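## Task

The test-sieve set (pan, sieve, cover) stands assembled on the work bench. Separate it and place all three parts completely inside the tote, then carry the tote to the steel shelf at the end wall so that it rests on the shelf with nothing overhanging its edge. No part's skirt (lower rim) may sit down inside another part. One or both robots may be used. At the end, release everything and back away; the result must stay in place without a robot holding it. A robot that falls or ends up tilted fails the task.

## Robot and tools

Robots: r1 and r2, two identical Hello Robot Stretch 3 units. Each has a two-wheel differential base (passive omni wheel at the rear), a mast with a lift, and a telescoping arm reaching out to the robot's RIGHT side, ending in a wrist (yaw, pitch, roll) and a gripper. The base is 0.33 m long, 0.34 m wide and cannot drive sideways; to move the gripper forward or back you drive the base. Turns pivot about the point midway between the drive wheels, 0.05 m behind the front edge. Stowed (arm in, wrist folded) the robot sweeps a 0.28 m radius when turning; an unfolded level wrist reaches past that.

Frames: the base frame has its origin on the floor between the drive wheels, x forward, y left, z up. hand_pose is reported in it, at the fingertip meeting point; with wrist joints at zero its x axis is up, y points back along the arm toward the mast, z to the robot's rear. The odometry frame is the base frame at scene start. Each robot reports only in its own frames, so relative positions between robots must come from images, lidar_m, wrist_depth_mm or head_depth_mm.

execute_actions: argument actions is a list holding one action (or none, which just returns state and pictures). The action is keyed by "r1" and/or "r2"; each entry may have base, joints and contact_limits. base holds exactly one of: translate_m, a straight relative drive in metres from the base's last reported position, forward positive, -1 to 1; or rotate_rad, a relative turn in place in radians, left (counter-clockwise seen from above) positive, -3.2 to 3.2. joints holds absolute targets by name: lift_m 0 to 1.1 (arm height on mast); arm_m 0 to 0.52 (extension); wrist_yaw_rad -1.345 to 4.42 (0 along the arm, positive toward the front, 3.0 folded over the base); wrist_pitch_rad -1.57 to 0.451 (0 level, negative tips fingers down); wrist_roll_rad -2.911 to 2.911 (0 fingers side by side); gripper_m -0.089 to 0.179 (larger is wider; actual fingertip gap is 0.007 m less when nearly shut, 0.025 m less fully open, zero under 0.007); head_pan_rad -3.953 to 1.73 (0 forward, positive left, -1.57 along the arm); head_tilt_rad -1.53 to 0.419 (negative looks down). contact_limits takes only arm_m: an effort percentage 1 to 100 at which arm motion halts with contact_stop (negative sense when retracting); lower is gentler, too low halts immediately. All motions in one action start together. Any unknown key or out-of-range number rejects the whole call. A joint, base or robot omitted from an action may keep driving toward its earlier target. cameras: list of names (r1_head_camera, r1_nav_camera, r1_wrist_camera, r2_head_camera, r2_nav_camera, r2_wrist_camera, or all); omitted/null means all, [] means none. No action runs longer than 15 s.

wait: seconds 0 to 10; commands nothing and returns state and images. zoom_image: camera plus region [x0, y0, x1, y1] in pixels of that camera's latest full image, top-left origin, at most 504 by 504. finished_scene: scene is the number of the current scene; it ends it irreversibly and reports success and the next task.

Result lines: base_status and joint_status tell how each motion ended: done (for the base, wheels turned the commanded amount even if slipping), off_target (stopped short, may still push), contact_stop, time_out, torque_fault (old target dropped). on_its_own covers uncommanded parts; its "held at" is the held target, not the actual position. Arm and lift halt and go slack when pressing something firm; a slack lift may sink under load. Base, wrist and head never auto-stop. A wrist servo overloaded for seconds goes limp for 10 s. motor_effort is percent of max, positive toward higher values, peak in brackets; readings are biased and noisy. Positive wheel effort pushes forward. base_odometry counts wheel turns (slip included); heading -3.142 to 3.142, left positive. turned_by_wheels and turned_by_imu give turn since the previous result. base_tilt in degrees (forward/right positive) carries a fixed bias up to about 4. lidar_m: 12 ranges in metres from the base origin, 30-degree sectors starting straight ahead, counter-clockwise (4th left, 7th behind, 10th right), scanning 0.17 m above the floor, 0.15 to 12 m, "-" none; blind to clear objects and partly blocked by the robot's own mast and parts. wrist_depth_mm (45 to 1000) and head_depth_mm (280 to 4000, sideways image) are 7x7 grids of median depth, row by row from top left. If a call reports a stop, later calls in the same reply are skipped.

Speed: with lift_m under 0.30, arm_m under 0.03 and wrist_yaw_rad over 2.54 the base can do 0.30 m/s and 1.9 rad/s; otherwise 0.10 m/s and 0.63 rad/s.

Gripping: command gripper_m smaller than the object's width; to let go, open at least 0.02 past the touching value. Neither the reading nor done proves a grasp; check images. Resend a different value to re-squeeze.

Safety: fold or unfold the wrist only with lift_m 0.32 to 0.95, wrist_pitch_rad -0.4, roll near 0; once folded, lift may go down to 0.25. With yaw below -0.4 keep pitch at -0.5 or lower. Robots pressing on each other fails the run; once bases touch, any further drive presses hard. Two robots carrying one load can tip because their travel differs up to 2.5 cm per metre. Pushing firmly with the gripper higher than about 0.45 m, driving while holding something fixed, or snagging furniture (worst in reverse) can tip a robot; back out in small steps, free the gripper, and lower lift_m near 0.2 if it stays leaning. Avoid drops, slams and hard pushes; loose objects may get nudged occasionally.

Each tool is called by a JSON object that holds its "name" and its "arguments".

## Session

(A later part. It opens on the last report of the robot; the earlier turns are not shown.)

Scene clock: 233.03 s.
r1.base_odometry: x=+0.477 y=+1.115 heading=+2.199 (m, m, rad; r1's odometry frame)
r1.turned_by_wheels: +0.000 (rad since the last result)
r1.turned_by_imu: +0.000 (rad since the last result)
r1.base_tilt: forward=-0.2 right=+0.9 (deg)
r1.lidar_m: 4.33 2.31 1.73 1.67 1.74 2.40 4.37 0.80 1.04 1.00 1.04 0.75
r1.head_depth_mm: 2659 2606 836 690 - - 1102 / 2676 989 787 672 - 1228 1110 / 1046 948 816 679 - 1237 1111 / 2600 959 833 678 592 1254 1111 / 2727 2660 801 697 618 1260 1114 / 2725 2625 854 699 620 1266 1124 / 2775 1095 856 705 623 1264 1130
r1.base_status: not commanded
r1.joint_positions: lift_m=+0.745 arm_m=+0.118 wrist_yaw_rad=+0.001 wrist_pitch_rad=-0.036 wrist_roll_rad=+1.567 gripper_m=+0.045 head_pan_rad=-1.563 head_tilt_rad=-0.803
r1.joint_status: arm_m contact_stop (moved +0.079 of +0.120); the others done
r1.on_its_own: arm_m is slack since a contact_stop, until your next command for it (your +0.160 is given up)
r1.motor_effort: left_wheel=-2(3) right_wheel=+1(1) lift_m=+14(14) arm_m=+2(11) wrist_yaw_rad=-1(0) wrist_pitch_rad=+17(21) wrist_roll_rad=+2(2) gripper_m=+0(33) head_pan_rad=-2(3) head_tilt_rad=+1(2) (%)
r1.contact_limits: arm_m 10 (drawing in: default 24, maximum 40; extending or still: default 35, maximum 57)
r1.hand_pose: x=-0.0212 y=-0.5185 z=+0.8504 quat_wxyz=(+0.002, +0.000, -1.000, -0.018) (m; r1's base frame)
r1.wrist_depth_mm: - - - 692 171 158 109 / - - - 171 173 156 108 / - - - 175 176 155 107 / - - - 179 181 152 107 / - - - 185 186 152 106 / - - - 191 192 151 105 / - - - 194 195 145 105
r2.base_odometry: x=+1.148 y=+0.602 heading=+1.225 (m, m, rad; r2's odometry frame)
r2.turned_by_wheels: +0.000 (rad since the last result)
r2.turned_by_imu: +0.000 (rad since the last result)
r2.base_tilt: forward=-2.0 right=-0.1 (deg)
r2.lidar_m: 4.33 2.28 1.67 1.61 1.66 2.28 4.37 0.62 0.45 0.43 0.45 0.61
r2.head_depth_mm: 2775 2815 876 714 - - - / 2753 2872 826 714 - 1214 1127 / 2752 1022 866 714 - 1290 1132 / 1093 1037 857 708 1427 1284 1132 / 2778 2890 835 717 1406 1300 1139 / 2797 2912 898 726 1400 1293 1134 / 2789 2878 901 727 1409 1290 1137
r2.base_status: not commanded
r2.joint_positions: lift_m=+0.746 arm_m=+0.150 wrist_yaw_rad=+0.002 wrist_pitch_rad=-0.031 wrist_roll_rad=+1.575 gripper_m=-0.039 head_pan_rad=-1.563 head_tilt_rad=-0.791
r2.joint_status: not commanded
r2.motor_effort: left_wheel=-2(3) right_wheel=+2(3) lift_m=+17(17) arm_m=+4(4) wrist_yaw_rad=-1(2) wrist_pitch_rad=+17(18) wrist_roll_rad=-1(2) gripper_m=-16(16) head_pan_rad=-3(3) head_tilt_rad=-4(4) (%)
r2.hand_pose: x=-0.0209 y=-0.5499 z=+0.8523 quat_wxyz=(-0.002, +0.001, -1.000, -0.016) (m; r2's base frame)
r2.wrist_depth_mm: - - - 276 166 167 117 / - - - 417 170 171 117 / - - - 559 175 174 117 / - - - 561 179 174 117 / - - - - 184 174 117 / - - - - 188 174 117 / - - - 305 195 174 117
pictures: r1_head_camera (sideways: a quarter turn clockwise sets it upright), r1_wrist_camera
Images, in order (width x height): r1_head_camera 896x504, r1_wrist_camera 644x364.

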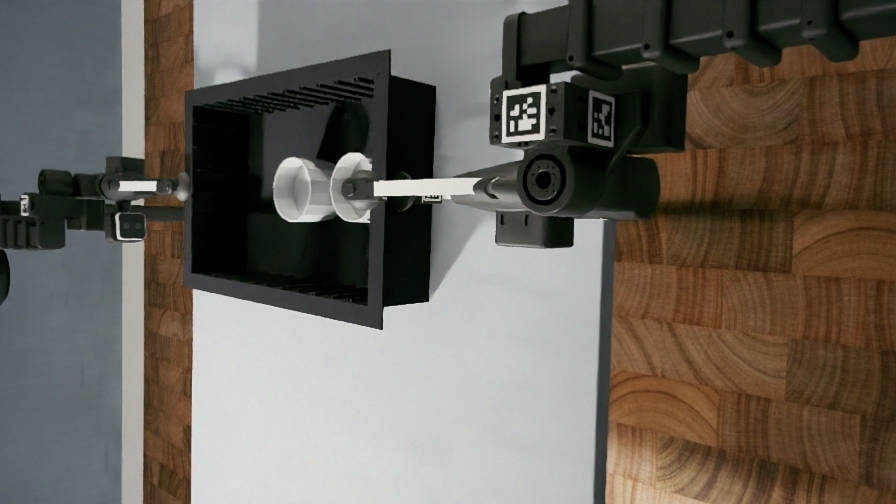

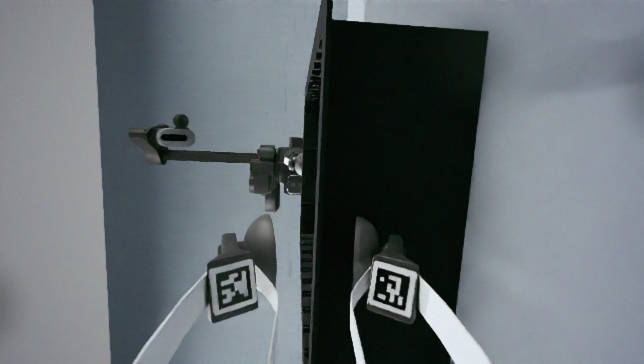

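{"name": "execute_actions", "arguments": {"actions": [{"r1":{"joints":{"gripper_m":-0.04}}}], "cameras": []}}

{"name": "execute_actions", "arguments": {"actions": [{"r1":{"joints":{"lift_m":0.83}},"r2":{"joints":{"lift_m":0.83}}}], "cameras": ["r1_head_camera"]}}

{"name": "execute_actions", "arguments": {"actions": [{"r1":{"base":{"translate_m":0.985}},"r2":{"base":{"translate_m":-1.0}}}], "cameras": ["r1_head_camera","r2_wrist_camera"]}}

{"name": "execute_actions", "arguments": {"actions": [{"r1":{"base":{"translate_m":0.985}},"r2":{"base":{"translate_m":-1.0},"joints":{"head_pan_rad":-2.8,"head_tilt_rad":-0.25}}}], "cameras": ["r1_head_camera","r2_head_camera"]}}

Scene clock: 243.17 s.
r1.base_odometry: x=+0.477 y=+1.115 heading=+2.199 (m, m, rad; r1's odometry frame)
r1.turned_by_wheels: +0.000 (rad since the last result)
r1.turned_by_imu: +0.000 (rad since the last result)
r1.base_tilt: forward=-0.2 right=+0.9 (deg)
r1.lidar_m: 4.31 2.32 1.73 1.67 1.74 2.41 4.37 0.80 1.03 1.00 1.04 0.75
r1.head_depth_mm: 2647 2570 835 689 - - 1099 / 2665 986 786 676 - 1215 1107 / 1044 947 807 682 - 1237 1114 / 2614 957 832 678 605 1264 1112 / 2707 2642 800 697 619 1264 1119 / 2737 2655 850 701 621 1265 1122 / 2739 1097 856 701 624 1267 1126
r1.base_status: not commanded
r1.joint_positions: lift_m=+0.745 arm_m=+0.117 wrist_yaw_rad=+0.000 wrist_pitch_rad=-0.053 wrist_roll_rad=+1.569 gripper_m=-0.039 head_pan_rad=-1.563 head_tilt_rad=-0.803
r1.joint_status: all done
r1.on_its_own: arm_m is slack since a contact_stop, until your next command for it (your +0.160 is given up)
r1.motor_effort: left_wheel=-2(2) right_wheel=+2(1) lift_m=+15(15) arm_m=+1(3) wrist_yaw_rad=+0(0) wrist_pitch_rad=+25(31) wrist_roll_rad=+1(2) gripper_m=-20(94) head_pan_rad=-3(3) head_tilt_rad=+3(3) (%)
r1.hand_pose: x=-0.0213 y=-0.5163 z=+0.8460 quat_wxyz=(+0.001, +0.000, -1.000, -0.027) (m; r1's base frame)
r1.wrist_depth_mm: - - - 585 199 150 104 / - - - 173 175 149 104 / - - - 176 178 147 103 / - - - 180 184 146 103 / - - - 184 189 145 102 / - - - - 193 144 102 / - - - 196 197 143 102
r2.base_odometry: x=+1.148 y=+0.602 heading=+1.225 (m, m, rad; r2's odometry frame)
r2.turned_by_wheels: +0.000 (rad since the last result)
r2.turned_by_imu: +0.001 (rad since the last result)
r2.base_tilt: forward=-1.9 right=-0.2 (deg)
r2.lidar_m: 4.34 2.28 1.67 1.60 1.66 2.28 4.37 0.62 0.45 0.43 0.45 0.61
r2.head_depth_mm: 2818 2872 875 713 - - - / 2790 2822 822 713 - 1210 1134 / 2701 1021 863 712 - 1284 1135 / 1090 1026 856 708 1425 1285 1134 / 2805 2841 840 718 1397 1297 1133 / 2791 2896 894 722 1418 1295 1136 / 2784 2959 895 728 1422 1294 1139
r2.base_status: not commanded
r2.joint_positions: lift_m=+0.746 arm_m=+0.150 wrist_yaw_rad=+0.002 wrist_pitch_rad=-0.030 wrist_roll_rad=+1.575 gripper_m=-0.039 head_pan_rad=-1.563 head_tilt_rad=-0.791
r2.joint_status: not commanded
r2.motor_effort: left_wheel=-2(2) right_wheel=+2(3) lift_m=+17(17) arm_m=+4(4) wrist_yaw_rad=-1(1) wrist_pitch_rad=+17(17) wrist_roll_rad=-1(1) gripper_m=-16(16) head_pan_rad=-3(3) head_tilt_rad=-4(4) (%)
r2.hand_pose: x=-0.0209 y=-0.5499 z=+0.8523 quat_wxyz=(-0.002, +0.001, -1.000, -0.016) (m; r2's base frame)
r2.wrist_depth_mm: - - - 279 167 165 117 / - - - 420 171 170 117 / - - - 566 175 174 117 / - - - 566 180 174 118 / - - - - 182 174 117 / - - - - 189 175 117 / - - - 309 194 174 117
pictures: none
No camera images: the call's "cameras" was empty. Leave "cameras" out to get every camera's image.

Scene clock: 244.77 s.
r1.base_odometry: x=+0.477 y=+1.115 heading=+2.199 (m, m, rad; r1's odometry frame)
r1.turned_by_wheels: +0.000 (rad since the last result)
r1.turned_by_imu: +0.000 (rad since the last result)
r1.base_tilt: forward=-0.1 right=+0.9 (deg)
r1.lidar_m: 4.31 2.32 1.73 1.67 1.74 2.41 4.37 0.80 1.03 1.00 1.04 0.75
r1.head_depth_mm: 2676 2600 788 - - 1253 1108 / 2677 833 635 - - 1254 1107 / 989 855 689 - 968 1256 1114 / 2681 851 648 715 604 1257 1113 / 2722 1043 698 699 605 1259 1114 / 2707 2646 851 700 621 1264 1119 / 2760 1096 856 701 623 1262 1127
r1.base_status: not commanded
r1.joint_positions: lift_m=+0.830 arm_m=+0.117 wrist_yaw_rad=+0.000 wrist_pitch_rad=-0.054 wrist_roll_rad=+1.571 gripper_m=-0.039 head_pan_rad=-1.563 head_tilt_rad=-0.803
r1.joint_status: all done
r1.on_its_own: arm_m is slack since a contact_stop, until your next command for it (your +0.160 is given up)
r1.motor_effort: left_wheel=-2(2) right_wheel=+2(2) lift_m=+26(30) arm_m=+1(1) wrist_yaw_rad=+0(0) wrist_pitch_rad=+26(27) wrist_roll_rad=+0(0) gripper_m=-21(20) head_pan_rad=-3(3) head_tilt_rad=+2(0) (%)
r1.hand_pose: x=-0.0213 y=-0.5163 z=+0.9302 quat_wxyz=(+0.000, +0.000, -1.000, -0.027) (m; r1's base frame)
r1.wrist_depth_mm: - - - - 365 260 194 / - - - 173 174 245 193 / - - - 175 178 257 191 / - - - 181 183 255 191 / - - - 183 188 270 190 / - - - - 193 268 189 / - - - 228 197 266 189
r2.base_odometry: x=+1.148 y=+0.602 heading=+1.225 (m, m, rad; r2's odometry frame)
r2.turned_by_wheels: +0.000 (rad since the last result)
r2.turned_by_imu: +0.000 (rad since the last result)
r2.base_tilt: forward=-1.9 right=-0.1 (deg)
r2.lidar_m: 4.34 2.29 1.66 1.61 1.66 2.27 4.36 0.62 0.45 0.43 0.45 0.61
r2.head_depth_mm: 2761 2811 850 - - 1238 1111 / 2774 887 665 - 1419 1281 1125 / 2737 897 762 - 1425 1284 1122 / 1019 901 680 741 1405 1287 1133 / 2752 1068 724 721 1396 1284 1129 / 2809 2882 894 722 1400 1291 1133 / 2810 2956 899 724 1405 1295 1139
r2.base_status: not commanded
r2.joint_positions: lift_m=+0.829 arm_m=+0.150 wrist_yaw_rad=+0.002 wrist_pitch_rad=-0.050 wrist_roll_rad=+1.575 gripper_m=-0.039 head_pan_rad=-1.563 head_tilt_rad=-0.791
r2.joint_status: all done
r2.motor_effort: left_wheel=-1(2) right_wheel=+2(2) lift_m=+65(67) arm_m=+1(4) wrist_yaw_rad=-2(1) wrist_pitch_rad=+28(30) wrist_roll_rad=-1(1) gripper_m=-17(17) head_pan_rad=-2(2) head_tilt_rad=-4(4) (%)
r2.hand_pose: x=-0.0209 y=-0.5496 z=+0.9307 quat_wxyz=(-0.002, +0.001, -1.000, -0.025) (m; r2's base frame)
r2.wrist_depth_mm: - - - 268 168 172 211 / - - - 418 172 177 210 / - - - 552 176 257 211 / - - - 553 180 258 211 / - - - - 185 259 212 / - - - - 189 276 210 / - - - 300 196 275 211
pictures: r1_head_camera (sideways: a quarter turn clockwise sets it upright)
Images, in order (width x height): r1_head_camera 896x504.

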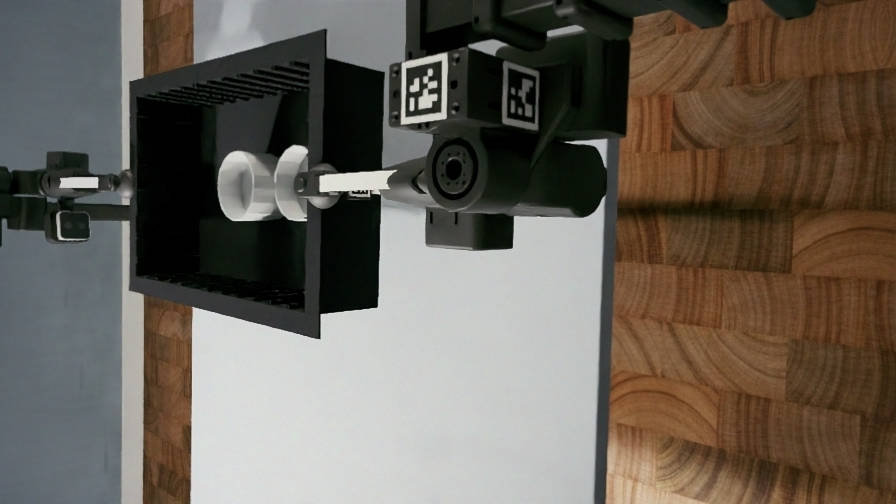

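Scene clock: 256.07 s.
r1.base_odometry: x=-0.102 y=+1.912 heading=+2.199 (m, m, rad; r1's odometry frame)
r1.turned_by_wheels: +0.000 (rad since the last result)
r1.turned_by_imu: +0.000 (rad since the last result)
r1.base_tilt: forward=-0.1 right=+0.9 (deg)
r1.lidar_m: 3.34 2.32 1.70 1.63 1.73 2.39 1.73 1.42 0.46 1.45 3.19 3.46
r1.head_depth_mm: 2686 1056 859 - - 1222 1091 / 2659 837 639 - - 1256 1112 / 975 854 688 - 1365 1257 1109 / 2594 855 647 1716 1456 1255 1117 / 2724 2556 713 1699 1450 1258 1117 / 2750 2663 2062 1709 1450 1262 1116 / 2737 2644 2108 1714 1457 1273 1125
r1.base_status: done
r1.joint_positions: lift_m=+0.830 arm_m=+0.117 wrist_yaw_rad=+0.001 wrist_pitch_rad=-0.055 wrist_roll_rad=+1.571 gripper_m=-0.039 head_pan_rad=-1.563 head_tilt_rad=-0.803
r1.joint_status: not commanded
r1.on_its_own: arm_m is slack since a contact_stop, until your next command for it (your +0.160 is given up)
r1.motor_effort: left_wheel=-2(3) right_wheel=+0(6) lift_m=+26(26) arm_m=+1(1) wrist_yaw_rad=+1(1) wrist_pitch_rad=+26(26) wrist_roll_rad=+0(0) gripper_m=-20(21) head_pan_rad=-3(3) head_tilt_rad=+2(1) (%)
r1.hand_pose: x=-0.0212 y=-0.5163 z=+0.9300 quat_wxyz=(+0.000, +0.000, -1.000, -0.028) (m; r1's base frame)
r1.wrist_depth_mm: - - - - 425 - 905 / - - - 173 176 - 945 / - - - 177 180 - 999 / - - - 182 184 - 985 / - - - 183 187 - 999 / - - - - 193 - 976 / - - - 195 196 - 989
r2.base_odometry: x=+0.810 y=-0.339 heading=+1.225 (m, m, rad; r2's odometry frame)
r2.turned_by_wheels: +0.000 (rad since the last result)
r2.turned_by_imu: +0.009 (rad since the last result)
r2.base_tilt: forward=-1.9 right=-0.1 (deg)
r2.lidar_m: 1.71 2.26 1.66 1.61 1.67 2.29 3.38 3.52 3.25 1.09 0.49 0.61
r2.head_depth_mm: 2804 2864 2156 - - 1271 1111 / 2753 898 674 - 1423 1284 1124 / 2678 902 778 - 1425 1282 1128 / 1010 900 779 1721 1490 1295 1129 / 2795 1115 841 1707 1495 1288 1138 / 2797 2884 922 1654 1460 1089 1134 / 2781 2933 898 727 720 1297 1134
r2.base_status: done
r2.joint_positions: lift_m=+0.829 arm_m=+0.150 wrist_yaw_rad=+0.002 wrist_pitch_rad=-0.054 wrist_roll_rad=+1.575 gripper_m=-0.039 head_pan_rad=-1.563 head_tilt_rad=-0.791
r2.joint_status: not commanded
r2.motor_effort: left_wheel=-1(5) right_wheel=+1(3) lift_m=+65(65) arm_m=+1(1) wrist_yaw_rad=+1(1) wrist_pitch_rad=+30(30) wrist_roll_rad=-1(1) gripper_m=-16(18) head_pan_rad=-3(3) head_tilt_rad=-4(4) (%)
r2.hand_pose: x=-0.0209 y=-0.5495 z=+0.9296 quat_wxyz=(-0.002, +0.001, -1.000, -0.027) (m; r2's base frame)
r2.wrist_depth_mm: - - - - 182 - - / - - - 396 184 - - / - - - 572 190 - - / - - - 599 193 - - / - - - - 198 - - / - - - - 203 783 - / - - - 294 207 - -
pictures: r1_head_camera (sideways: a quarter turn clockwise sets it upright), r2_wrist_camera
Images, in order (width x height): r1_head_camera 896x504, r2_wrist_camera 644x364.

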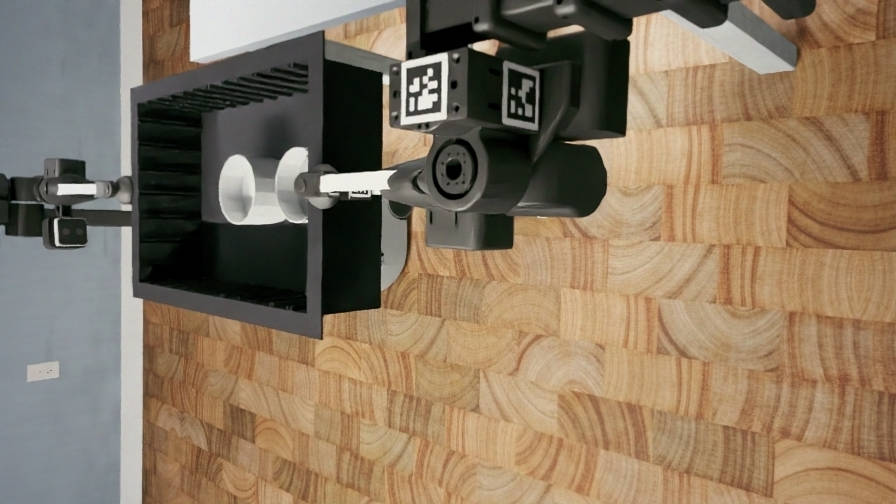

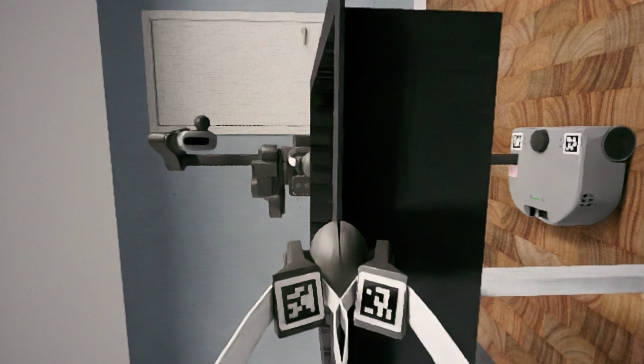

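Scene clock: 267.37 s.
r1.base_odometry: x=-0.680 y=+2.709 heading=+2.199 (m, m, rad; r1's odometry frame)
r1.turned_by_wheels: +0.000 (rad since the last result)
r1.turned_by_imu: +0.000 (rad since the last result)
r1.base_tilt: forward=-0.1 right=+1.0 (deg)
r1.lidar_m: 2.39 2.31 1.70 1.62 1.70 2.37 2.70 1.31 3.19 1.45 3.21 2.47
r1.head_depth_mm: 2676 2603 1933 - - 1255 1107 / 2713 825 639 - - 1257 1110 / 2566 855 692 - 1373 1253 1110 / 2551 857 644 1729 1447 1261 1111 / 2715 2459 728 1716 1454 1254 1113 / 2765 2657 2082 1703 1461 1256 1119 / 2770 2636 2090 1715 1464 1267 1127
r1.base_status: done
r1.joint_positions: lift_m=+0.830 arm_m=+0.117 wrist_yaw_rad=+0.002 wrist_pitch_rad=-0.055 wrist_roll_rad=+1.571 gripper_m=-0.039 head_pan_rad=-1.563 head_tilt_rad=-0.803
r1.joint_status: not commanded
r1.on_its_own: arm_m is slack since a contact_stop, until your next command for it (your +0.160 is given up)
r1.motor_effort: left_wheel=-1(4) right_wheel=+0(4) lift_m=+26(26) arm_m=+1(1) wrist_yaw_rad=-2(2) wrist_pitch_rad=+26(27) wrist_roll_rad=+0(0) gripper_m=-20(20) head_pan_rad=-2(3) head_tilt_rad=+2(3) (%)
r1.hand_pose: x=-0.0208 y=-0.5162 z=+0.9298 quat_wxyz=(+0.000, +0.001, -1.000, -0.028) (m; r1's base frame)
r1.wrist_depth_mm: - - - - - - - / - - - 174 176 - 972 / - - - 179 180 - 963 / - - - 181 184 - 959 / - - - 184 186 - 980 / - - - - 191 - 969 / - - - 193 196 - 972
r2.base_odometry: x=+0.471 y=-1.280 heading=+1.225 (m, m, rad; r2's odometry frame)
r2.turned_by_wheels: +0.000 (rad since the last result)
r2.turned_by_imu: +0.009 (rad since the last result)
r2.base_tilt: forward=-1.9 right=-0.1 (deg)
r2.lidar_m: 1.72 2.26 1.67 1.61 1.68 2.31 2.42 2.51 3.25 1.46 3.24 1.29
r2.head_depth_mm: 2050 2165 2256 2400 2486 1983 1527 / 2121 2228 2331 2408 2562 1982 1532 / 2219 2313 2443 2512 2622 2005 1558 / 2282 2448 2517 2650 2774 2001 1543 / 2366 2511 2638 2805 2799 2010 1553 / 2474 2618 2783 2943 2883 1989 1550 / 2571 2745 2903 3085 2869 2021 1555
r2.base_status: done
r2.joint_positions: lift_m=+0.829 arm_m=+0.150 wrist_yaw_rad=+0.002 wrist_pitch_rad=-0.056 wrist_roll_rad=+1.575 gripper_m=-0.039 head_pan_rad=-2.793 head_tilt_rad=-0.260
r2.joint_status: all done
r2.motor_effort: left_wheel=-2(5) right_wheel=+2(2) lift_m=+64(65) arm_m=+1(1) wrist_yaw_rad=-1(0) wrist_pitch_rad=+31(31) wrist_roll_rad=-1(2) gripper_m=-17(18) head_pan_rad=-2(29) head_tilt_rad=+5(33) (%)
r2.hand_pose: x=-0.0209 y=-0.5494 z=+0.9291 quat_wxyz=(-0.002, +0.001, -1.000, -0.029) (m; r2's base frame)
r2.wrist_depth_mm: - - - - 189 - - / - - - 373 191 - - / - - - 581 195 - - / - - - 586 198 - - / - - - 619 204 - - / - - - - 210 - - / - - - 296 212 - -
pictures: r1_head_camera (sideways: a quarter turn clockwise sets it upright), r2_head_camera (sideways: a quarter turn clockwise sets it upright)
Images, in order (width x height): r1_head_camera 896x504, r2_head_camera 896x504.

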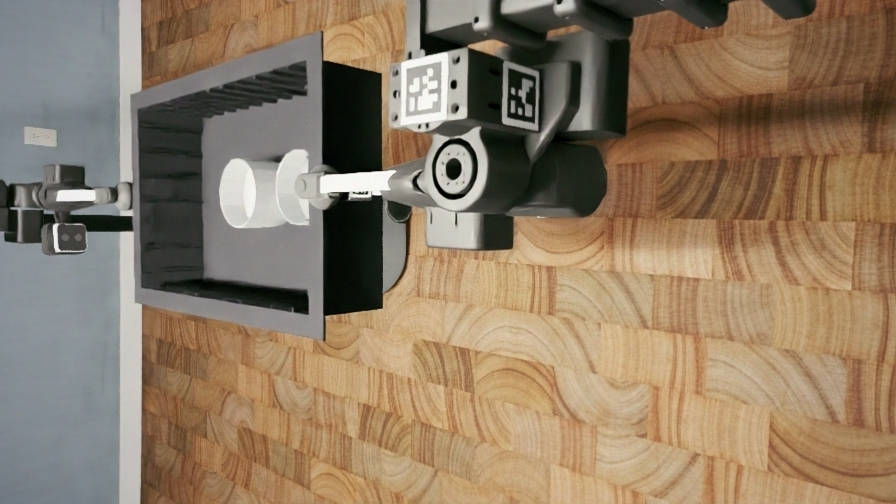

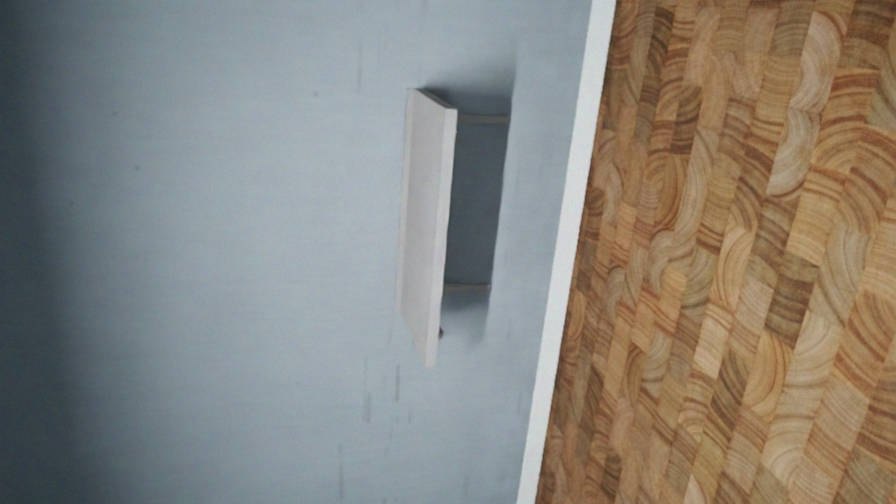

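r2's grip has slid out 2 cm; push it back in with r1's arm held.

{"name": "execute_actions", "arguments": {"actions": [{"r1":{"joints":{"arm_m":0.117}},"r2":{"joints":{"arm_m":0.17,"head_pan_rad":-1.57,"head_tilt_rad":-0.8}}}], "cameras": ["r2_wrist_camera","r2_head_camera"]}}

Scene clock: 275.73 s.
r1.base_odometry: x=-0.680 y=+2.709 heading=+2.199 (m, m, rad; r1's odometry frame)
r1.turned_by_wheels: +0.000 (rad since the last result)
r1.turned_by_imu: +0.000 (rad since the last result)
r1.base_tilt: forward=-0.2 right=+0.9 (deg)
r1.lidar_m: 2.39 2.31 1.70 1.62 1.70 2.38 2.69 1.31 3.21 1.46 3.23 2.47
r1.head_depth_mm: 2652 2570 1946 - - 1250 1105 / 2662 850 635 - - 1252 1110 / 2545 878 713 - 1375 1248 1113 / 2639 884 641 1730 1439 1256 1116 / 2751 2536 740 1716 1463 1268 1112 / 2749 2674 2102 1718 1456 1266 1118 / 2764 2672 2086 1729 1464 1263 1123
r1.base_status: not commanded
r1.joint_positions: lift_m=+0.830 arm_m=+0.116 wrist_yaw_rad=+0.002 wrist_pitch_rad=-0.083 wrist_roll_rad=+1.571 gripper_m=-0.039 head_pan_rad=-1.563 head_tilt_rad=-0.803
r1.joint_status: all done
r1.on_its_own: wrist_pitch_rad is at rest, and its effort (+39) is outside its rest range (-20 to +32)
r1.motor_effort: left_wheel=-2(2) right_wheel=+1(0) lift_m=+26(26) arm_m=+7(7) wrist_yaw_rad=-2(1) wrist_pitch_rad=+39(40) wrist_roll_rad=+0(0) gripper_m=-21(22) head_pan_rad=-4(4) head_tilt_rad=+2(2) (%)
r1.hand_pose: x=-0.0208 y=-0.5147 z=+0.9228 quat_wxyz=(+0.000, +0.001, -0.999, -0.042) (m; r1's base frame)
r1.wrist_depth_mm: - - - - - - 963 / - - - 224 176 - 964 / - - - 178 181 - 947 / - - - 181 184 - 970 / - - - 184 188 - 960 / - - - - 192 - 958 / - - - 193 195 - 960
r2.base_odometry: x=+0.471 y=-1.280 heading=+1.225 (m, m, rad; r2's odometry frame)
r2.turned_by_wheels: +0.000 (rad since the last result)
r2.turned_by_imu: +0.001 (rad since the last result)
r2.base_tilt: forward=-2.0 right=-0.1 (deg)
r2.lidar_m: 1.72 2.26 1.67 1.61 1.67 2.31 2.42 2.51 3.24 1.45 3.24 1.30
r2.head_depth_mm: 2728 2838 2247 - - 1283 1117 / 2762 2703 700 - 1445 1279 1120 / 2775 927 796 - 1462 1282 1122 / 1022 923 706 1688 1499 1289 1137 / 2786 926 710 1761 1493 1290 1137 / 2780 2913 2217 1792 1500 1300 1133 / 2791 2942 2235 1799 1515 1303 1135
r2.base_status: not commanded
r2.joint_positions: lift_m=+0.829 arm_m=+0.169 wrist_yaw_rad=+0.002 wrist_pitch_rad=-0.106 wrist_roll_rad=+1.575 gripper_m=-0.039 head_pan_rad=-1.577 head_tilt_rad=-0.790
r2.joint_status: all done
r2.on_its_own: wrist_pitch_rad is at rest, and its effort (+58) is outside its rest range (-20 to +32)
r2.motor_effort: left_wheel=-1(3) right_wheel=+2(2) lift_m=+65(65) arm_m=+8(11) wrist_yaw_rad=-1(1) wrist_pitch_rad=+58(59) wrist_roll_rad=-1(2) gripper_m=-19(19) head_pan_rad=+3(32) head_tilt_rad=-5(32) (%)
r2.hand_pose: x=-0.0209 y=-0.5662 z=+0.9165 quat_wxyz=(-0.002, +0.001, -0.999, -0.053) (m; r2's base frame)
r2.wrist_depth_mm: - - - 232 179 - - / - - - 362 182 - - / - - - 565 187 - - / - - - 554 191 - - / - - - 580 196 - - / - - - - 201 - - / - - - 266 203 - -
pictures: r2_head_camera (sideways: a quarter turn clockwise sets it upright), r2_wrist_camera
Images, in order (width x height): r2_head_camera 896x504, r2_wrist_camera 644x364.

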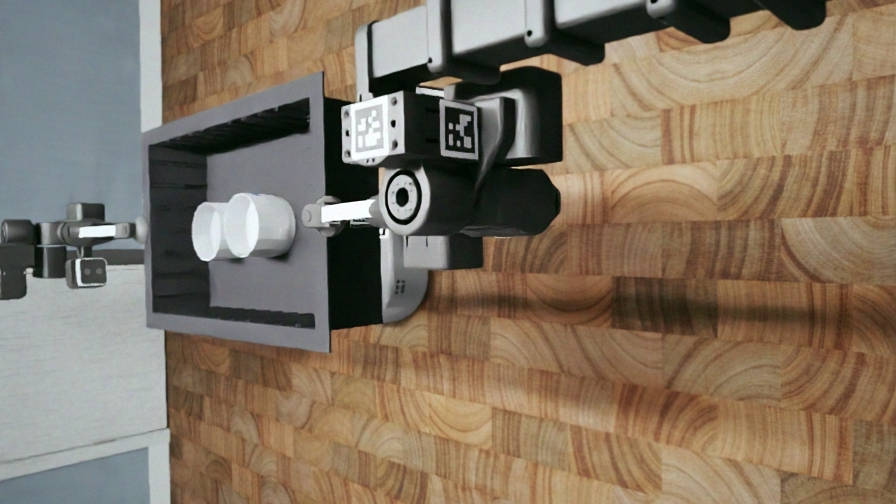

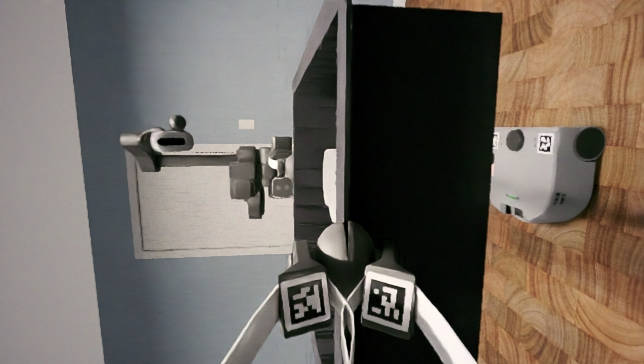

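Pitch load high; ease slightly and drive.

{"name": "execute_actions", "arguments": {"actions": [{"r1":{"base":{"translate_m":0.99}},"r2":{"base":{"translate_m":-1.0},"joints":{"arm_m":0.164}}}], "cameras": ["r2_wrist_camera","r1_head_camera"]}}

Scene clock: 290.97 s.
r1.base_odometry: x=-1.262 y=+3.511 heading=+2.199 (m, m, rad; r1's odometry frame)
r1.turned_by_wheels: +0.000 (rad since the last result)
r1.turned_by_imu: +0.003 (rad since the last result)
r1.base_tilt: forward=-0.1 right=+0.9 (deg)
r1.lidar_m: 1.40 1.47 1.69 1.63 1.70 2.33 2.27 2.47 3.20 1.46 1.96 1.45
r1.head_depth_mm: 2734 2592 1915 - - 1242 1106 / 2677 823 638 - - 1248 1111 / 2578 852 669 - 1372 1251 1117 / 2626 865 644 1729 1440 1253 1112 / 2741 2461 734 1706 1449 1267 1114 / 2784 2649 2084 1721 1459 1261 1123 / 2755 2695 2098 1718 1459 1269 1125
r1.base_status: done
r1.joint_positions: lift_m=+0.830 arm_m=+0.117 wrist_yaw_rad=+0.002 wrist_pitch_rad=-0.069 wrist_roll_rad=+1.571 gripper_m=-0.039 head_pan_rad=-1.563 head_tilt_rad=-0.803
r1.joint_status: not commanded
r1.on_its_own: wrist_pitch_rad is at rest, and its effort (+33) is outside its rest range (-20 to +32)
r1.motor_effort: left_wheel=-2(3) right_wheel=+0(4) lift_m=+26(26) arm_m=+5(8) wrist_yaw_rad=-1(2) wrist_pitch_rad=+33(39) wrist_roll_rad=+0(0) gripper_m=-21(21) head_pan_rad=-3(3) head_tilt_rad=+3(1) (%)
r1.hand_pose: x=-0.0208 y=-0.5156 z=+0.9262 quat_wxyz=(+0.000, +0.001, -0.999, -0.035) (m; r1's base frame)
r1.wrist_depth_mm: - - - - - - - / - - - 175 177 - 987 / - - - 179 182 - 970 / - - - 183 186 - 963 / - - - 184 189 - 991 / - - - - 193 - 999 / - - - 193 195 - 989
r2.base_odometry: x=+0.132 y=-2.221 heading=+1.225 (m, m, rad; r2's odometry frame)
r2.turned_by_wheels: +0.000 (rad since the last result)
r2.turned_by_imu: +0.007 (rad since the last result)
r2.base_tilt: forward=-1.9 right=-0.2 (deg)
r2.lidar_m: 2.26 2.27 1.68 1.63 1.69 1.48 1.43 1.49 2.06 1.46 3.27 2.45
r2.head_depth_mm: 2775 2862 2169 - - 1281 1109 / 2779 2635 681 - 1433 1294 1128 / 2780 929 784 - 1456 1285 1128 / 1008 903 784 1727 1498 1286 1131 / 2779 916 699 1761 1495 1292 1130 / 2731 2915 2230 1789 1492 1291 1139 / 2755 2948 2218 1803 1503 1295 1135
r2.base_status: done
r2.joint_positions: lift_m=+0.829 arm_m=+0.164 wrist_yaw_rad=+0.002 wrist_pitch_rad=-0.070 wrist_roll_rad=+1.575 gripper_m=-0.039 head_pan_rad=-1.577 head_tilt_rad=-0.790
r2.joint_status: all done
r2.on_its_own: wrist_pitch_rad is at rest, and its effort (+38) is outside its rest range (-20 to +32)
r2.motor_effort: left_wheel=-2(8) right_wheel=+1(3) lift_m=+65(64) arm_m=+0(9) wrist_yaw_rad=-1(1) wrist_pitch_rad=+38(58) wrist_roll_rad=-1(1) gripper_m=-17(19) head_pan_rad=+2(2) head_tilt_rad=-4(4) (%)
r2.hand_pose: x=-0.0209 y=-0.5630 z=+0.9256 quat_wxyz=(-0.002, +0.001, -0.999, -0.035) (m; r2's base frame)
r2.wrist_depth_mm: - - - 253 178 - - / - - - 358 183 - - / - - - 551 185 - - / - - - 574 188 - - / - - - 575 193 - - / - - - - 197 - - / - - - 272 201 - -
pictures: r1_head_camera (sideways: a quarter turn clockwise sets it upright), r2_wrist_camera
Images, in order (width x height): r1_head_camera 896x504, r2_wrist_camera 644x364.

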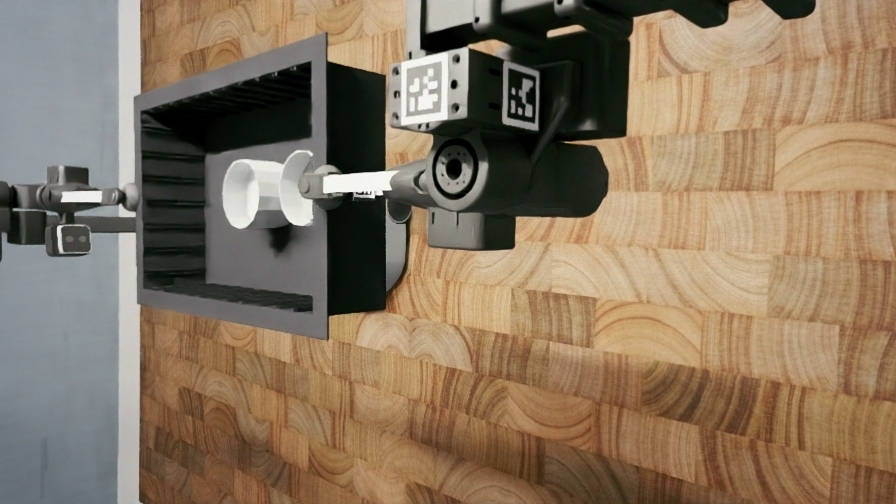

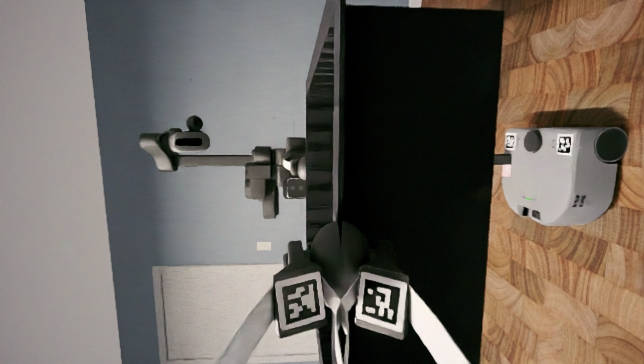

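{"name": "execute_actions", "arguments": {"actions": [{"r1":{"base":{"translate_m":0.992},"joints":{"lift_m":0.88}},"r2":{"base":{"translate_m":-1.0},"joints":{"lift_m":0.88}}}]}}

Scene clock: 310.87 s.
r1.base_odometry: x=-1.844 y=+4.313 heading=+2.199 (m, m, rad; r1's odometry frame)
r1.turned_by_wheels: +0.000 (rad since the last result)
r1.turned_by_imu: +0.003 (rad since the last result)
r1.base_tilt: forward=-0.1 right=+0.8 (deg)
r1.lidar_m: 0.42 0.44 0.61 1.62 1.69 2.35 3.24 3.38 3.22 1.46 0.59 0.43
r1.head_depth_mm: 2714 2595 2056 - 1369 1251 1115 / 2620 756 573 - 1372 1248 1114 / 897 761 576 - 588 1256 1115 / 1320 829 593 678 590 1265 1118 / 2198 746 800 700 591 1257 1114 / 1389 1084 851 701 594 1271 1119 / 1013 1004 855 700 595 1083 1070
r1.base_status: done
r1.joint_positions: lift_m=+0.880 arm_m=+0.117 wrist_yaw_rad=+0.002 wrist_pitch_rad=-0.068 wrist_roll_rad=+1.571 gripper_m=-0.039 head_pan_rad=-1.563 head_tilt_rad=-0.803
r1.joint_status: all done
r1.on_its_own: wrist_pitch_rad is at rest, and its effort (+33) is outside its rest range (-20 to +32)
r1.motor_effort: left_wheel=-2(4) right_wheel=+1(4) lift_m=+26(29) arm_m=+5(5) wrist_yaw_rad=-2(2) wrist_pitch_rad=+33(33) wrist_roll_rad=+0(0) gripper_m=-21(21) head_pan_rad=-3(2) head_tilt_rad=+2(2) (%)
r1.hand_pose: x=-0.0208 y=-0.5156 z=+0.9765 quat_wxyz=(+0.000, +0.001, -0.999, -0.035) (m; r1's base frame)
r1.wrist_depth_mm: - - - - - - - / - - - 176 178 - - / - - - 179 181 - - / - - - 182 183 353 965 / - - - 184 188 332 236 / 974 - - - 194 334 236 / 757 777 797 194 195 329 234
r2.base_odometry: x=-0.206 y=-3.162 heading=+1.225 (m, m, rad; r2's odometry frame)
r2.turned_by_wheels: +0.000 (rad since the last result)
r2.turned_by_imu: +0.007 (rad since the last result)
r2.base_tilt: forward=-1.9 right=-0.1 (deg)
r2.lidar_m: 3.24 2.29 1.70 1.60 0.61 0.45 0.44 0.46 0.63 1.46 3.25 3.37
r2.head_depth_mm: 1409 1146 934 - 585 1205 1128 / 2217 762 - - 603 1208 1129 / 2642 859 620 - 603 1220 1127 / 973 858 635 1689 1430 1262 1128 / 2664 812 1808 1775 1494 1294 1142 / 2760 2936 2213 1797 1502 1284 1129 / 2754 2926 2217 1786 1510 1300 1135
r2.base_status: done
r2.joint_positions: lift_m=+0.879 arm_m=+0.164 wrist_yaw_rad=+0.002 wrist_pitch_rad=-0.069 wrist_roll_rad=+1.575 gripper_m=-0.039 head_pan_rad=-1.577 head_tilt_rad=-0.790
r2.joint_status: all done
r2.on_its_own: wrist_pitch_rad is at rest, and its effort (+38) is outside its rest range (-20 to +32)
r2.motor_effort: left_wheel=-2(5) right_wheel=+3(4) lift_m=+64(66) arm_m=+0(0) wrist_yaw_rad=-1(1) wrist_pitch_rad=+38(38) wrist_roll_rad=-1(1) gripper_m=-18(18) head_pan_rad=+3(3) head_tilt_rad=-4(4) (%)
r2.hand_pose: x=-0.0209 y=-0.5630 z=+0.9759 quat_wxyz=(-0.002, +0.001, -0.999, -0.035) (m; r2's base frame)
r2.wrist_depth_mm: - - - 253 177 334 261 / - - - 360 181 320 263 / - - - 554 184 319 262 / - - - 569 189 317 263 / - - - 591 192 - 262 / - - - - 197 - - / - - - 285 202 - -
pictures: r1_head_camera (sideways: a quarter turn clockwise sets it upright), r1_nav_camera (sideways: a quarter turn counterclockwise sets it upright), r1_wrist_camera, r2_head_camera (sideways: a quarter turn clockwise sets it upright), r2_nav_camera (sideways: a quarter turn counterclockwise sets it upright), r2_wrist_camera
Images, in order (width x height): r1_head_camera 896x504, r1_nav_camera 672x504, r1_wrist_camera 644x364, r2_head_camera 896x504, r2_nav_camera 672x504, r2_wrist_camera 644x364.

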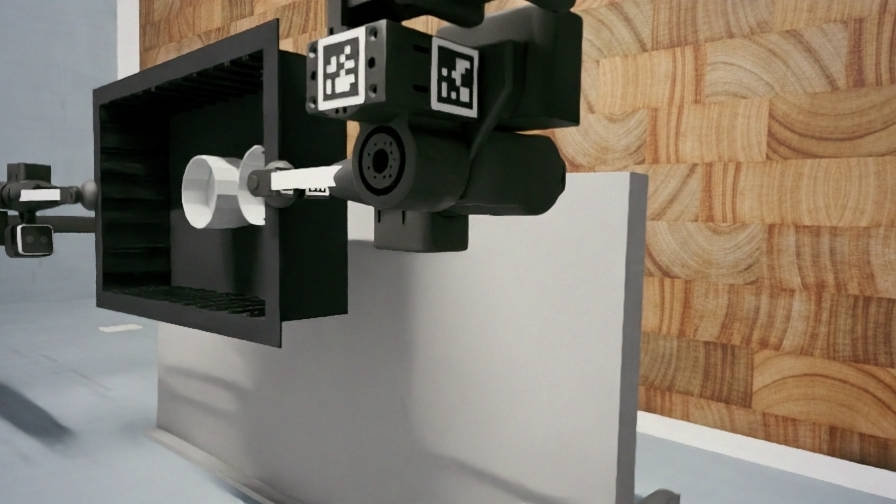

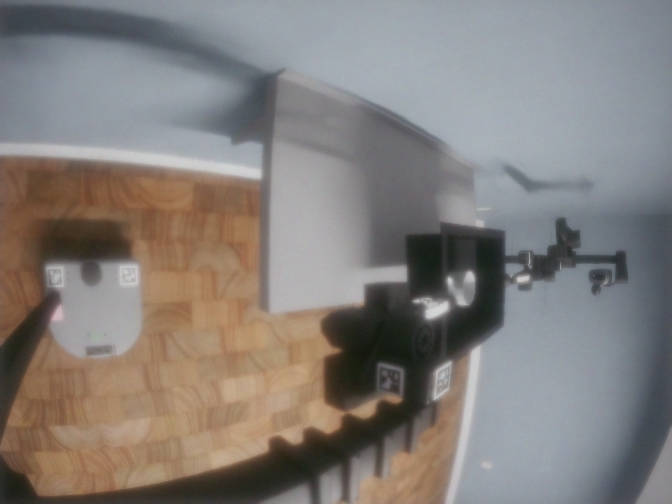

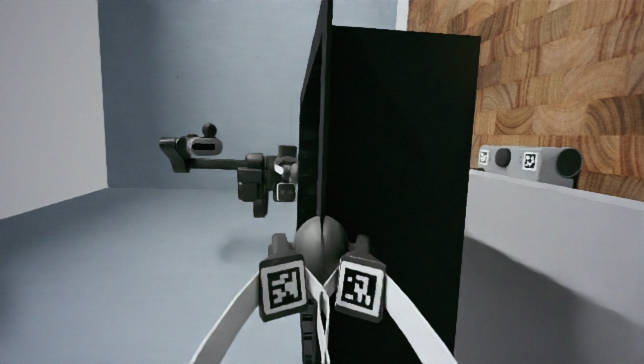

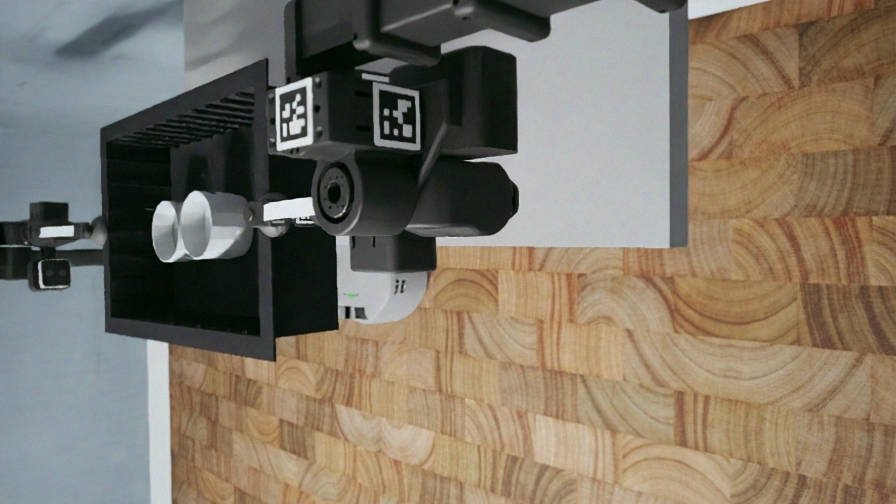

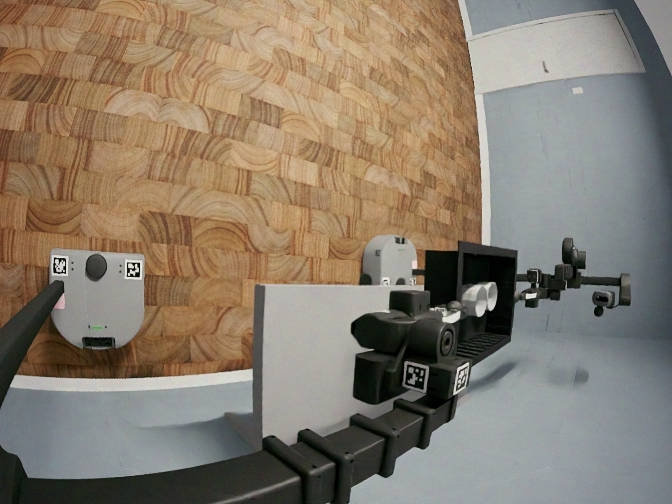

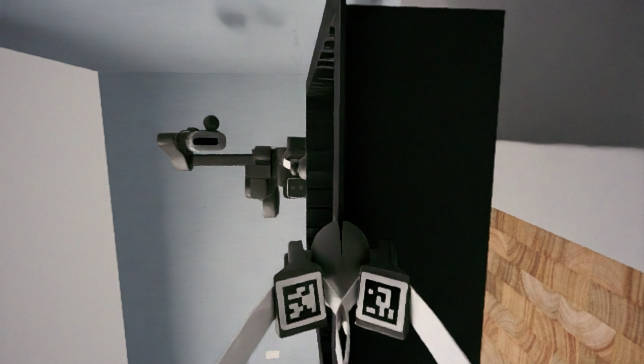

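{"name": "execute_actions", "arguments": {"actions": [{"r1":{"base":{"translate_m":0.15},"joints":{"lift_m":0.785}},"r2":{"base":{"translate_m":-0.13},"joints":{"lift_m":0.785}}}], "cameras": ["r1_head_camera","r2_head_camera","r1_wrist_camera"]}}

Scene clock: 317.13 s.
r1.base_odometry: x=-1.932 y=+4.435 heading=+2.198 (m, m, rad; r1's odometry frame)
r1.turned_by_wheels: +0.000 (rad since the last result)
r1.turned_by_imu: +0.000 (rad since the last result)
r1.base_tilt: forward=-0.1 right=+0.8 (deg)
r1.lidar_m: 0.27 0.28 0.39 1.14 1.69 2.35 3.89 3.51 3.22 0.99 0.38 0.28
r1.head_depth_mm: 2687 2596 1989 1698 - 1248 1088 / 2701 902 758 673 - 1242 1111 / 990 914 755 679 - 1256 1116 / 2246 915 800 680 590 1262 1109 / 1417 1086 775 695 592 1248 1118 / 889 901 825 699 595 988 1009 / 648 654 665 651 597 696 710
r1.base_status: done
r1.joint_positions: lift_m=+0.785 arm_m=+0.117 wrist_yaw_rad=-0.001 wrist_pitch_rad=-0.068 wrist_roll_rad=+1.571 gripper_m=-0.039 head_pan_rad=-1.563 head_tilt_rad=-0.803
r1.joint_status: all done
r1.on_its_own: wrist_pitch_rad is at rest, and its effort (+33) is outside its rest range (-20 to +32)
r1.motor_effort: left_wheel=-3(4) right_wheel=+2(7) lift_m=+16(24) arm_m=+5(5) wrist_yaw_rad=-1(2) wrist_pitch_rad=+33(33) wrist_roll_rad=+0(0) gripper_m=-21(20) head_pan_rad=-3(2) head_tilt_rad=+2(2) (%)
r1.hand_pose: x=-0.0216 y=-0.5156 z=+0.8821 quat_wxyz=(+0.000, +0.000, -0.999, -0.035) (m; r1's base frame)
r1.wrist_depth_mm: - - - - 267 191 143 / - - - 173 175 180 142 / - - - 176 179 189 141 / - - - 180 182 188 140 / - - - 183 188 197 140 / 694 719 733 - 193 197 139 / 524 544 550 196 199 195 139
r2.base_odometry: x=-0.250 y=-3.284 heading=+1.225 (m, m, rad; r2's odometry frame)
r2.turned_by_wheels: +0.000 (rad since the last result)
r2.turned_by_imu: +0.001 (rad since the last result)
r2.base_tilt: forward=-1.9 right=-0.1 (deg)
r2.lidar_m: 3.35 2.29 1.69 1.13 0.43 0.32 0.31 0.32 0.45 1.30 3.24 4.50
r2.head_depth_mm: 1013 1010 874 750 - - 1069 / 1570 1104 794 756 574 1210 1136 / 2696 958 834 - 575 1206 1130 / 1054 963 834 724 606 1212 1132 / 2758 2813 813 722 607 1212 1131 / 2747 2876 2237 1783 1466 1248 1132 / 2746 2938 2226 1798 1501 1301 1137
r2.base_status: done
r2.joint_positions: lift_m=+0.786 arm_m=+0.164 wrist_yaw_rad=-0.001 wrist_pitch_rad=-0.070 wrist_roll_rad=+1.575 gripper_m=-0.039 head_pan_rad=-1.577 head_tilt_rad=-0.790
r2.joint_status: all done
r2.on_its_own: wrist_pitch_rad is at rest, and its effort (+38) is outside its rest range (-20 to +32)
r2.motor_effort: left_wheel=-3(8) right_wheel=+4(4) lift_m=+21(60) arm_m=+0(0) wrist_yaw_rad=+0(1) wrist_pitch_rad=+38(39) wrist_roll_rad=-1(1) gripper_m=-18(17) head_pan_rad=+2(2) head_tilt_rad=-4(5) (%)
r2.hand_pose: x=-0.0215 y=-0.5629 z=+0.8822 quat_wxyz=(-0.002, +0.000, -0.999, -0.035) (m; r2's base frame)
r2.wrist_depth_mm: 847 879 839 251 172 178 152 / - - - 446 177 184 153 / - - - 552 181 186 153 / - - - 566 187 191 153 / - - - 590 191 198 154 / - - - - 199 201 153 / - - - 278 204 211 155
pictures: r1_head_camera (sideways: a quarter turn clockwise sets it upright), r1_wrist_camera, r2_head_camera (sideways: a quarter turn clockwise sets it upright)
Images, in order (width x height): r1_head_camera 896x504, r1_wrist_camera 644x364, r2_head_camera 896x504.

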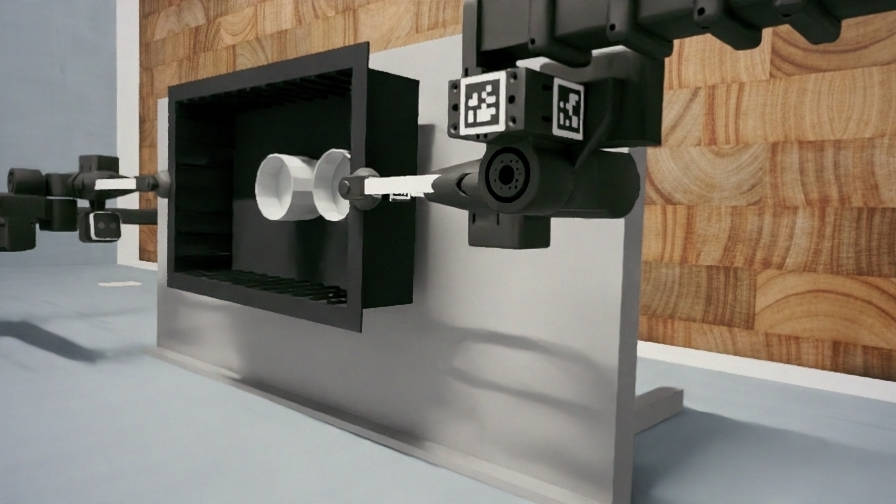

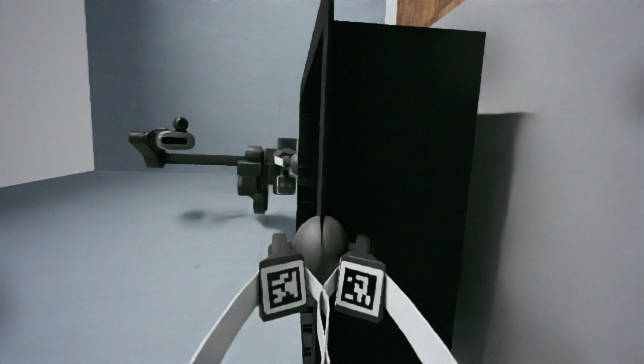

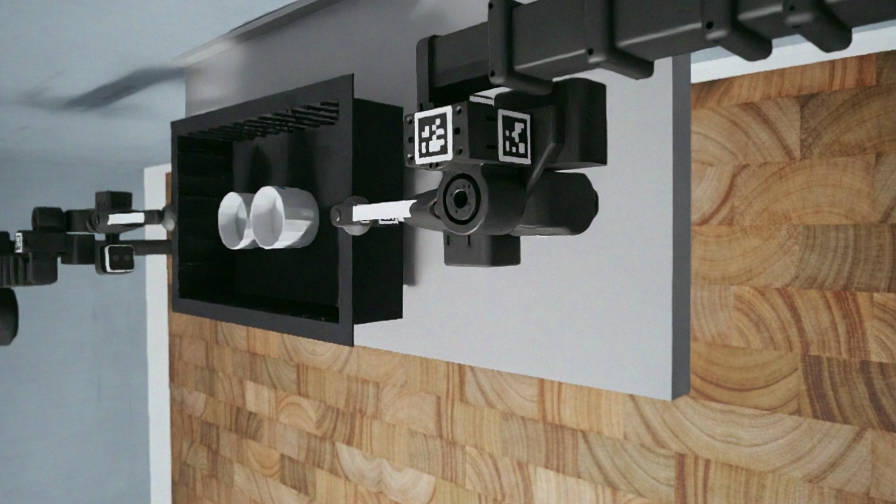

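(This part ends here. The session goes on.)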